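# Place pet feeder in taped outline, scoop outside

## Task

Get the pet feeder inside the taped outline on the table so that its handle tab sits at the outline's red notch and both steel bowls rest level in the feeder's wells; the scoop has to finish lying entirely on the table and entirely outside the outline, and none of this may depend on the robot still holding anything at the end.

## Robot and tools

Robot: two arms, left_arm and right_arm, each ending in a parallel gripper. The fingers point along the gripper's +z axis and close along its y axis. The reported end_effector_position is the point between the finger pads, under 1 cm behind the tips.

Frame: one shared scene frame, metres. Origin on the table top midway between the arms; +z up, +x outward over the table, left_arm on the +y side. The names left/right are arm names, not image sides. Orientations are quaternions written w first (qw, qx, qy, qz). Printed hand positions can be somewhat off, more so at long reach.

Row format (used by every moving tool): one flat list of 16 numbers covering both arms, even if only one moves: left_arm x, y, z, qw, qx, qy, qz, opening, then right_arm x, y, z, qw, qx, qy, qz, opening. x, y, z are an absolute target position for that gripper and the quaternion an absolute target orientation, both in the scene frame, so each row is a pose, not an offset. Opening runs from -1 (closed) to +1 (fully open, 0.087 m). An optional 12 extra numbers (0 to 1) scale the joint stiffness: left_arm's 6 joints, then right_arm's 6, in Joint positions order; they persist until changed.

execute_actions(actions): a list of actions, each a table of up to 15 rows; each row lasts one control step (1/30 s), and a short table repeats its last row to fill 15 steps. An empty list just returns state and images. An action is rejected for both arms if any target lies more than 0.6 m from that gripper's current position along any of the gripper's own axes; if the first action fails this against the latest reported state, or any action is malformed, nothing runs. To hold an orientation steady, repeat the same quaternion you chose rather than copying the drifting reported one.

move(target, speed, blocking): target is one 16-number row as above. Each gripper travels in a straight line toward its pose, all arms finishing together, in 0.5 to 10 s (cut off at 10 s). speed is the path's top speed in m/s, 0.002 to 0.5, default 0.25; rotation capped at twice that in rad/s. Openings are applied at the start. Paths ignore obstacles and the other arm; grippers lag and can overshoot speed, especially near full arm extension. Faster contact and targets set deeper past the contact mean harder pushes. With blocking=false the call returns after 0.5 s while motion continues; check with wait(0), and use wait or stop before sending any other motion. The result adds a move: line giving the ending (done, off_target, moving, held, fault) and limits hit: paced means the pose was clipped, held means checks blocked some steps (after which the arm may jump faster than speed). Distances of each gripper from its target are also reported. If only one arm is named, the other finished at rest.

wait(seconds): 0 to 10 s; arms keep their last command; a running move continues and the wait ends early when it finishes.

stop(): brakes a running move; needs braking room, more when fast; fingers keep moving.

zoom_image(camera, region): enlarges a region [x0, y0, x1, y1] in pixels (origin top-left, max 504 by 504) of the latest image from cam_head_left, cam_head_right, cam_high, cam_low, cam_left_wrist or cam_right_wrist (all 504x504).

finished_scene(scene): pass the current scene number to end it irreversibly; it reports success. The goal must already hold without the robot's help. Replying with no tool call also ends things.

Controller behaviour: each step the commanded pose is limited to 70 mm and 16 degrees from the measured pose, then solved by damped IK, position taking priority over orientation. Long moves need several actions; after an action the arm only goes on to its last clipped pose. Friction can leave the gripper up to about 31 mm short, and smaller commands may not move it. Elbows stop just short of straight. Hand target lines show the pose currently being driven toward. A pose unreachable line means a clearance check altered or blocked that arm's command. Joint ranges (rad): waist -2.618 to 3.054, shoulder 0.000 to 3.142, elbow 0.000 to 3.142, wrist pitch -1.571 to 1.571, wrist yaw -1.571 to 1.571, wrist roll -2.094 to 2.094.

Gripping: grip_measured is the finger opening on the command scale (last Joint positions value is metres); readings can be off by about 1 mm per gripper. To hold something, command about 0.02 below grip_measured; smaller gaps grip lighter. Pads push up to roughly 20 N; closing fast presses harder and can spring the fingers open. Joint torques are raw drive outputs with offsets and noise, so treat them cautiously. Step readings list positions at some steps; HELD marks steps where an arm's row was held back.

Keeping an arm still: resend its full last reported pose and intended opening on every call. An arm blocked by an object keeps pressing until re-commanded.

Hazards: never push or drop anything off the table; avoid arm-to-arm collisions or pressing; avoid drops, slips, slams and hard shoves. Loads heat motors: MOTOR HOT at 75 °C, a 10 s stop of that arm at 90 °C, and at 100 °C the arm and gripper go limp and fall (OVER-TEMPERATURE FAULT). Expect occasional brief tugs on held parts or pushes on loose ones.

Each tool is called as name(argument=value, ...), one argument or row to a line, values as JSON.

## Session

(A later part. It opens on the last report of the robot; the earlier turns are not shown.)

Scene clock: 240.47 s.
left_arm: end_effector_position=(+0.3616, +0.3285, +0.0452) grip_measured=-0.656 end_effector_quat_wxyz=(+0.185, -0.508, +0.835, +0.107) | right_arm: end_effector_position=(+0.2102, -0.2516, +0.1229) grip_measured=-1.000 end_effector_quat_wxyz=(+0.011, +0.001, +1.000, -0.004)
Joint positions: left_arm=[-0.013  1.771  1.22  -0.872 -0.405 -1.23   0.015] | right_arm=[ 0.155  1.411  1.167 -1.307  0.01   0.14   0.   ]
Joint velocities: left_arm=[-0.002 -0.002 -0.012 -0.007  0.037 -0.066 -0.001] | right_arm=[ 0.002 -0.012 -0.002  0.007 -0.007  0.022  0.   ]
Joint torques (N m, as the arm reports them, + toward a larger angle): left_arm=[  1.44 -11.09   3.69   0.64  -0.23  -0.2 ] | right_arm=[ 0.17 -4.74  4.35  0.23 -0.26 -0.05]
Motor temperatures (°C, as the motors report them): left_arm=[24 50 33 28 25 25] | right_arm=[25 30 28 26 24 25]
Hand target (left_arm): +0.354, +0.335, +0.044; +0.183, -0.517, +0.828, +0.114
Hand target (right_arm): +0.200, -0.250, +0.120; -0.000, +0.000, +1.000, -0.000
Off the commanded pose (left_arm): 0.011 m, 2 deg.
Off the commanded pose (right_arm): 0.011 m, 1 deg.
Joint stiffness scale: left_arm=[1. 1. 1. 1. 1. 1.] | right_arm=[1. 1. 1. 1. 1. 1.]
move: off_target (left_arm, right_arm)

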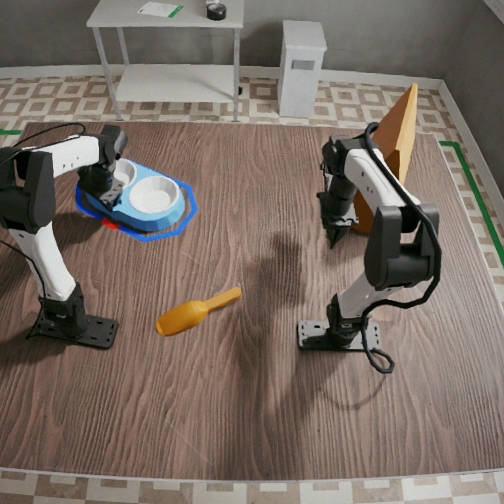

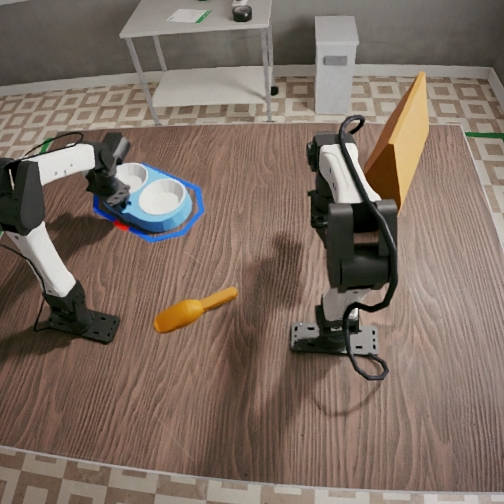

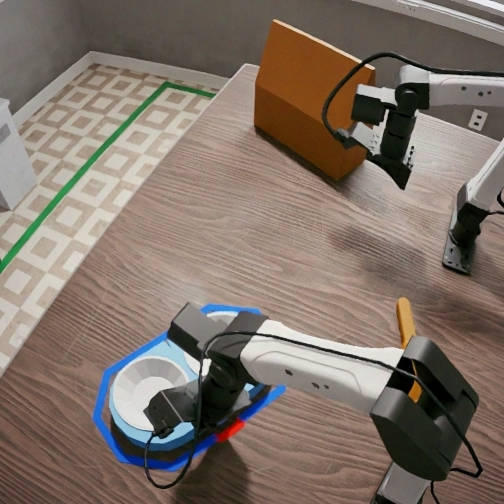

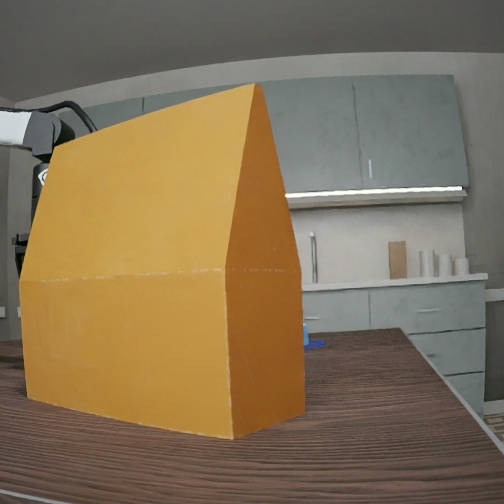

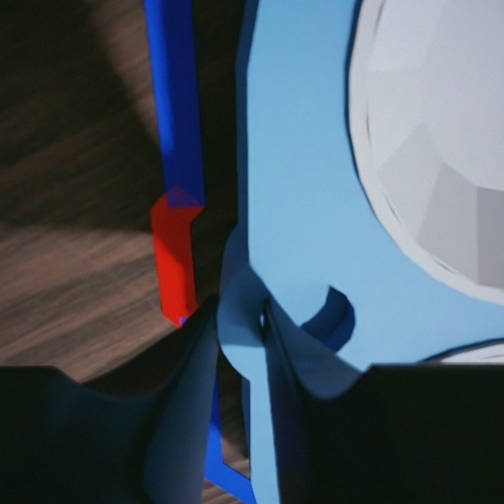

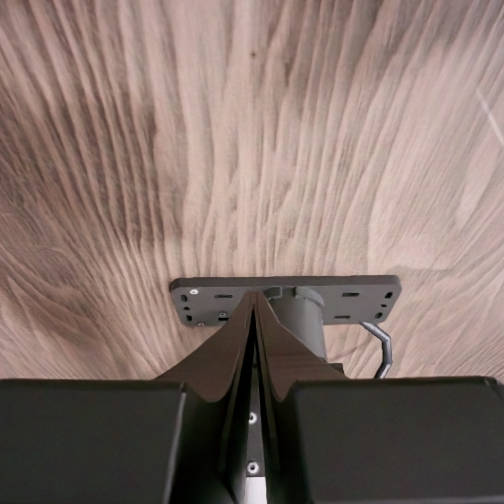

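execute_actions(
  actions=[
    [[0.36,0.33,0.045,0.185,-0.508,0.835,0.107,-0.45,0.2,-0.25,0.12,0,0,1,0,-1]],
  ],
)

move(
  target=[0.35,0.31,0.10,0.185,-0.508,0.835,0.107,-0.45,0.2,-0.25,0.12,0,0,1,0,-1],
  speed=0.12,
)

move(
  target=[0.44,0.29,0.27,0.26,-0.49,0.81,0.16,1,0.2,-0.25,0.12,0,0,1,0,-1],
)

Scene clock: 248.40 s.
left_arm: end_effector_position=(+0.3608, +0.3289, +0.0451) grip_measured=-0.450 end_effector_quat_wxyz=(+0.184, -0.507, +0.835, +0.109) | right_arm: end_effector_position=(+0.2102, -0.2516, +0.1229) grip_measured=-1.000 end_effector_quat_wxyz=(+0.011, +0.001, +1.000, -0.004)
Joint positions: left_arm=[-0.013  1.771  1.22  -0.875 -0.407 -1.229  0.024] | right_arm=[ 0.155  1.411  1.167 -1.307  0.01   0.14   0.   ]
Joint velocities: left_arm=[-0.012 -0.002  0.002  0.037 -0.022  0.051 -0.   ] | right_arm=[ 0.007 -0.012  0.007 -0.037 -0.022 -0.051  0.   ]
Joint torques (N m, as the arm reports them, + toward a larger angle): left_arm=[  0.68 -10.07   5.08   0.78  -0.13  -0.06] | right_arm=[ 0.32 -4.67  4.33  0.21 -0.22 -0.01]
Motor temperatures (°C, as the motors report them): left_arm=[24 49 33 28 25 25] | right_arm=[25 30 28 26 24 25]
Hand target (left_arm): +0.360, +0.330, +0.045; +0.185, -0.508, +0.835, +0.107
Hand target (right_arm): +0.200, -0.250, +0.120; -0.000, +0.000, +1.000, -0.000
Off the commanded pose (left_arm): 0.001 m, 0 deg.
Off the commanded pose (right_arm): 0.011 m, 1 deg.
Joint stiffness scale: left_arm=[1. 1. 1. 1. 1. 1.] | right_arm=[1. 1. 1. 1. 1. 1.]
Step readings (end_effector_position):
0: left_arm (+0.3616, +0.3285, +0.0452) | right_arm (+0.2102, -0.2516, +0.1229)
1: left_arm (+0.3616, +0.3284, +0.0452) | right_arm (+0.2102, -0.2516, +0.1229)
2: left_arm (+0.3612, +0.3286, +0.0451) | right_arm (+0.2102, -0.2516, +0.1229)
4: left_arm (+0.3608, +0.3289, +0.0451) | right_arm (+0.2102, -0.2516, +0.1229)
8: left_arm (+0.3608, +0.3289, +0.0451) | right_arm (+0.2102, -0.2516, +0.1229)
15: end_effector_position above

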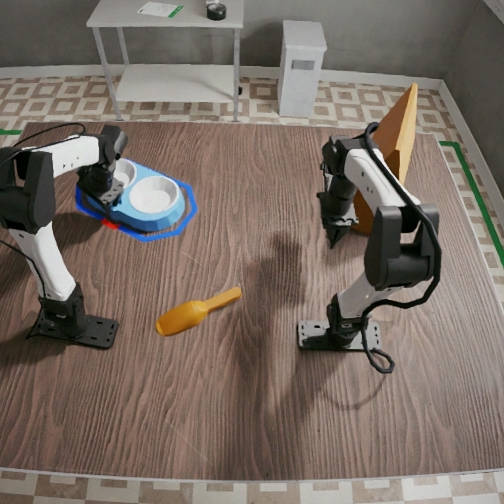

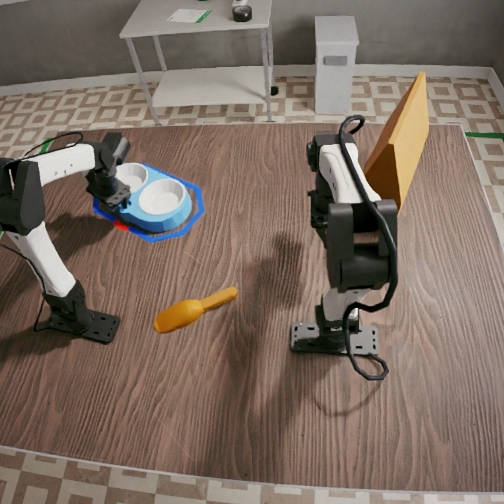

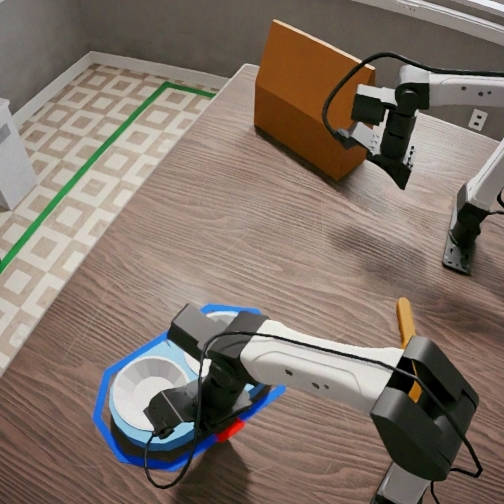

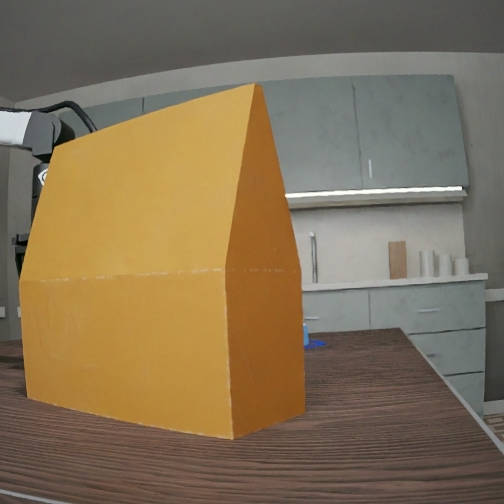

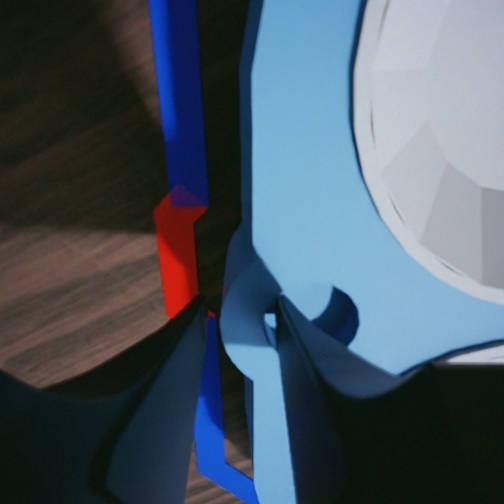

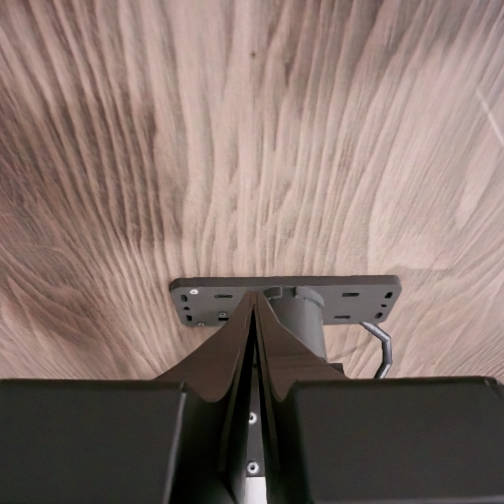

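Scene clock: 249.50 s.
left_arm: end_effector_position=(+0.3478, +0.3121, +0.0890) grip_measured=-0.450 end_effector_quat_wxyz=(+0.175, -0.506, +0.837, +0.113) | right_arm: end_effector_position=(+0.2102, -0.2516, +0.1229) grip_measured=-1.000 end_effector_quat_wxyz=(+0.011, +0.001, +1.000, -0.004)
Joint positions: left_arm=[-0.069  1.723  1.345 -1.091 -0.407 -1.289  0.024] | right_arm=[ 0.155  1.411  1.167 -1.307  0.01   0.14   0.   ]
Joint velocities: left_arm=[ 0.012 -0.012 -0.007 -0.007 -0.022 -0.022  0.001] | right_arm=[-0.007 -0.017 -0.002 -0.022  0.022 -0.066  0.   ]
Joint torques (N m, as the arm reports them, + toward a larger angle): left_arm=[ -0.32 -10.34   7.57   0.42  -0.18  -0.14] | right_arm=[ 0.44 -4.79  4.44  0.23 -0.2   0.03]
Motor temperatures (°C, as the motors report them): left_arm=[24 49 33 28 25 25] | right_arm=[25 30 28 26 24 25]
Hand target (left_arm): +0.350, +0.310, +0.100; +0.185, -0.508, +0.835, +0.107
Hand target (right_arm): +0.200, -0.250, +0.120; -0.000, +0.000, +1.000, -0.000
Off the commanded pose (left_arm): 0.011 m, 1 deg.
Off the commanded pose (right_arm): 0.011 m, 1 deg.
Joint stiffness scale: left_arm=[1. 1. 1. 1. 1. 1.] | right_arm=[1. 1. 1. 1. 1. 1.]
move: off_target (left_arm, right_arm)

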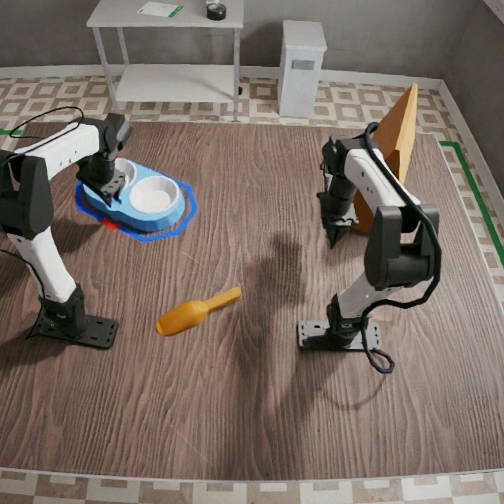

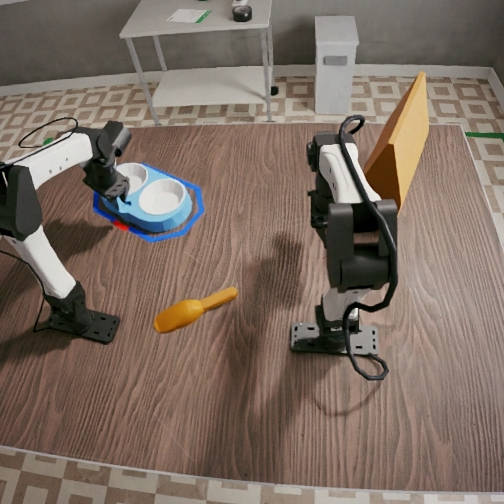

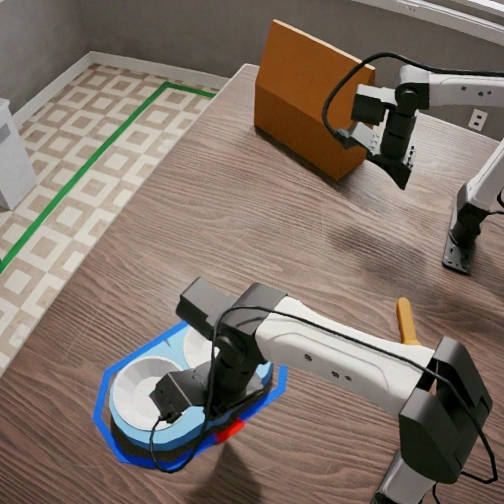

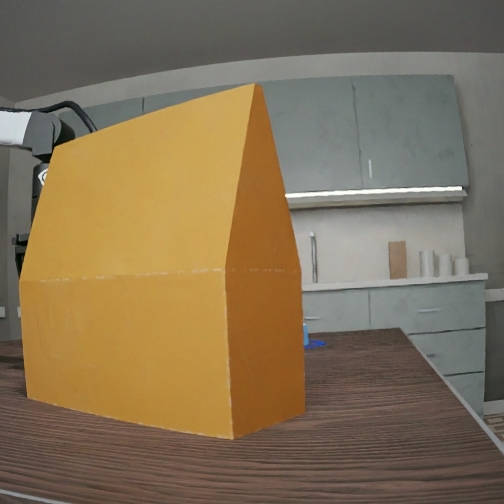

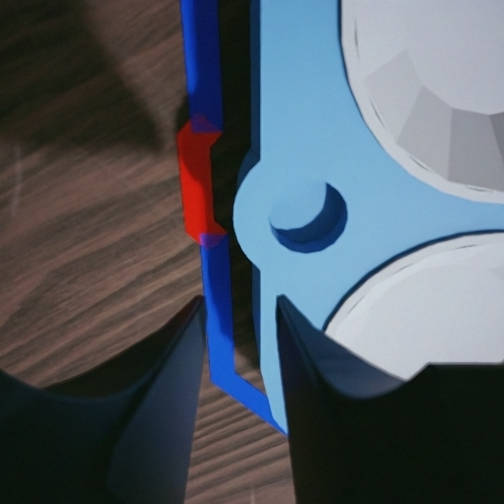

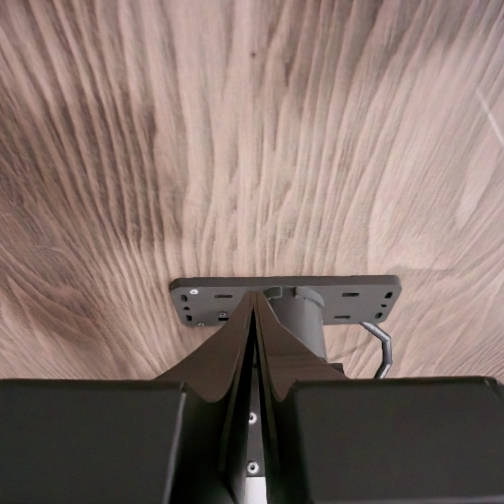

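Scene clock: 250.97 s.
left_arm: end_effector_position=(+0.4404, +0.2946, +0.2728) grip_measured=+0.998 end_effector_quat_wxyz=(+0.339, -0.476, +0.807, +0.084) | right_arm: end_effector_position=(+0.2102, -0.2516, +0.1229) grip_measured=-1.000 end_effector_quat_wxyz=(+0.011, +0.001, +1.000, -0.004)
Joint positions: left_arm=[-0.148  2.002  2.382 -1.564 -0.615 -1.243  0.087] | right_arm=[ 0.155  1.411  1.167 -1.307  0.01   0.14   0.   ]
Joint velocities: left_arm=[-0.002  0.002 -0.007  0.022 -0.007  0.022  0.001] | right_arm=[-0.012  0.002  0.007 -0.037 -0.022 -0.037  0.   ]
Joint torques (N m, as the arm reports them, + toward a larger angle): left_arm=[-0.6  -9.13  6.54  0.93 -0.25  0.02] | right_arm=[ 0.63 -4.59  4.44  0.26 -0.21 -0.01]
Motor temperatures (°C, as the motors report them): left_arm=[24 48 33 28 25 25] | right_arm=[25 30 28 26 24 25]
Hand target (left_arm): +0.441, +0.292, +0.269; +0.336, -0.467, +0.813, +0.094
Hand target (right_arm): +0.200, -0.250, +0.120; -0.000, +0.000, +1.000, -0.000
Off the commanded pose (left_arm): 0.005 m, 13 deg.
Off the commanded pose (right_arm): 0.011 m, 1 deg.
Joint stiffness scale: left_arm=[1. 1. 1. 1. 1. 1.] | right_arm=[1. 1. 1. 1. 1. 1.]
joint sent to its limit (left arm) — the command would take joint 4 (wrist pitch) past its lower limit, so that joint was sent only as far as its limit.
move: off_target (left_arm, right_arm)

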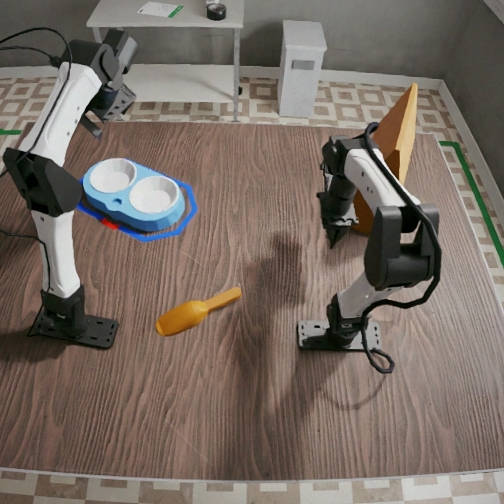

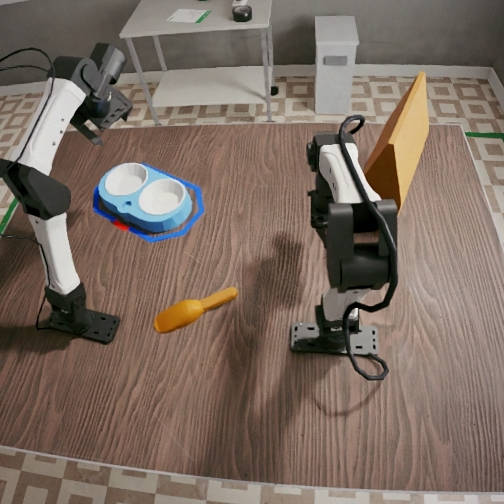

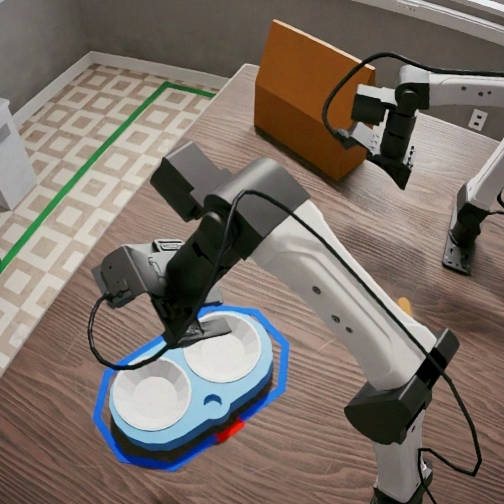

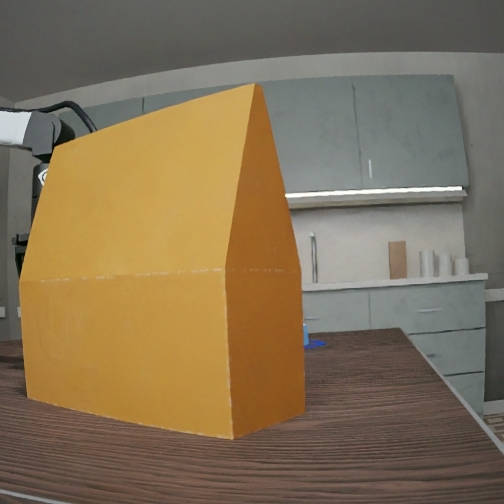

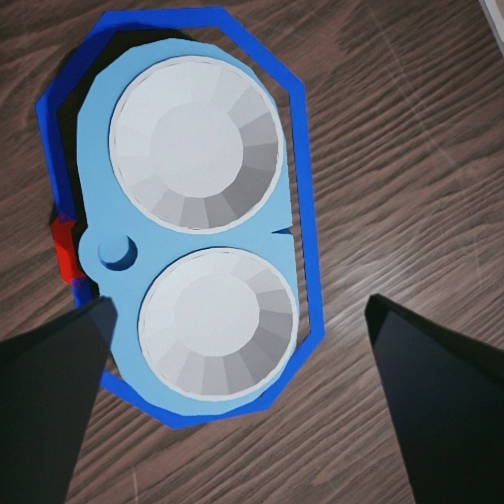

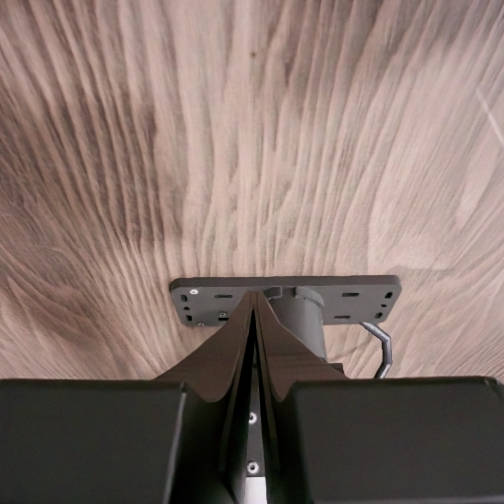

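Good.

finished_scene(
  scene=1,
)

The scene is finished: the task was done.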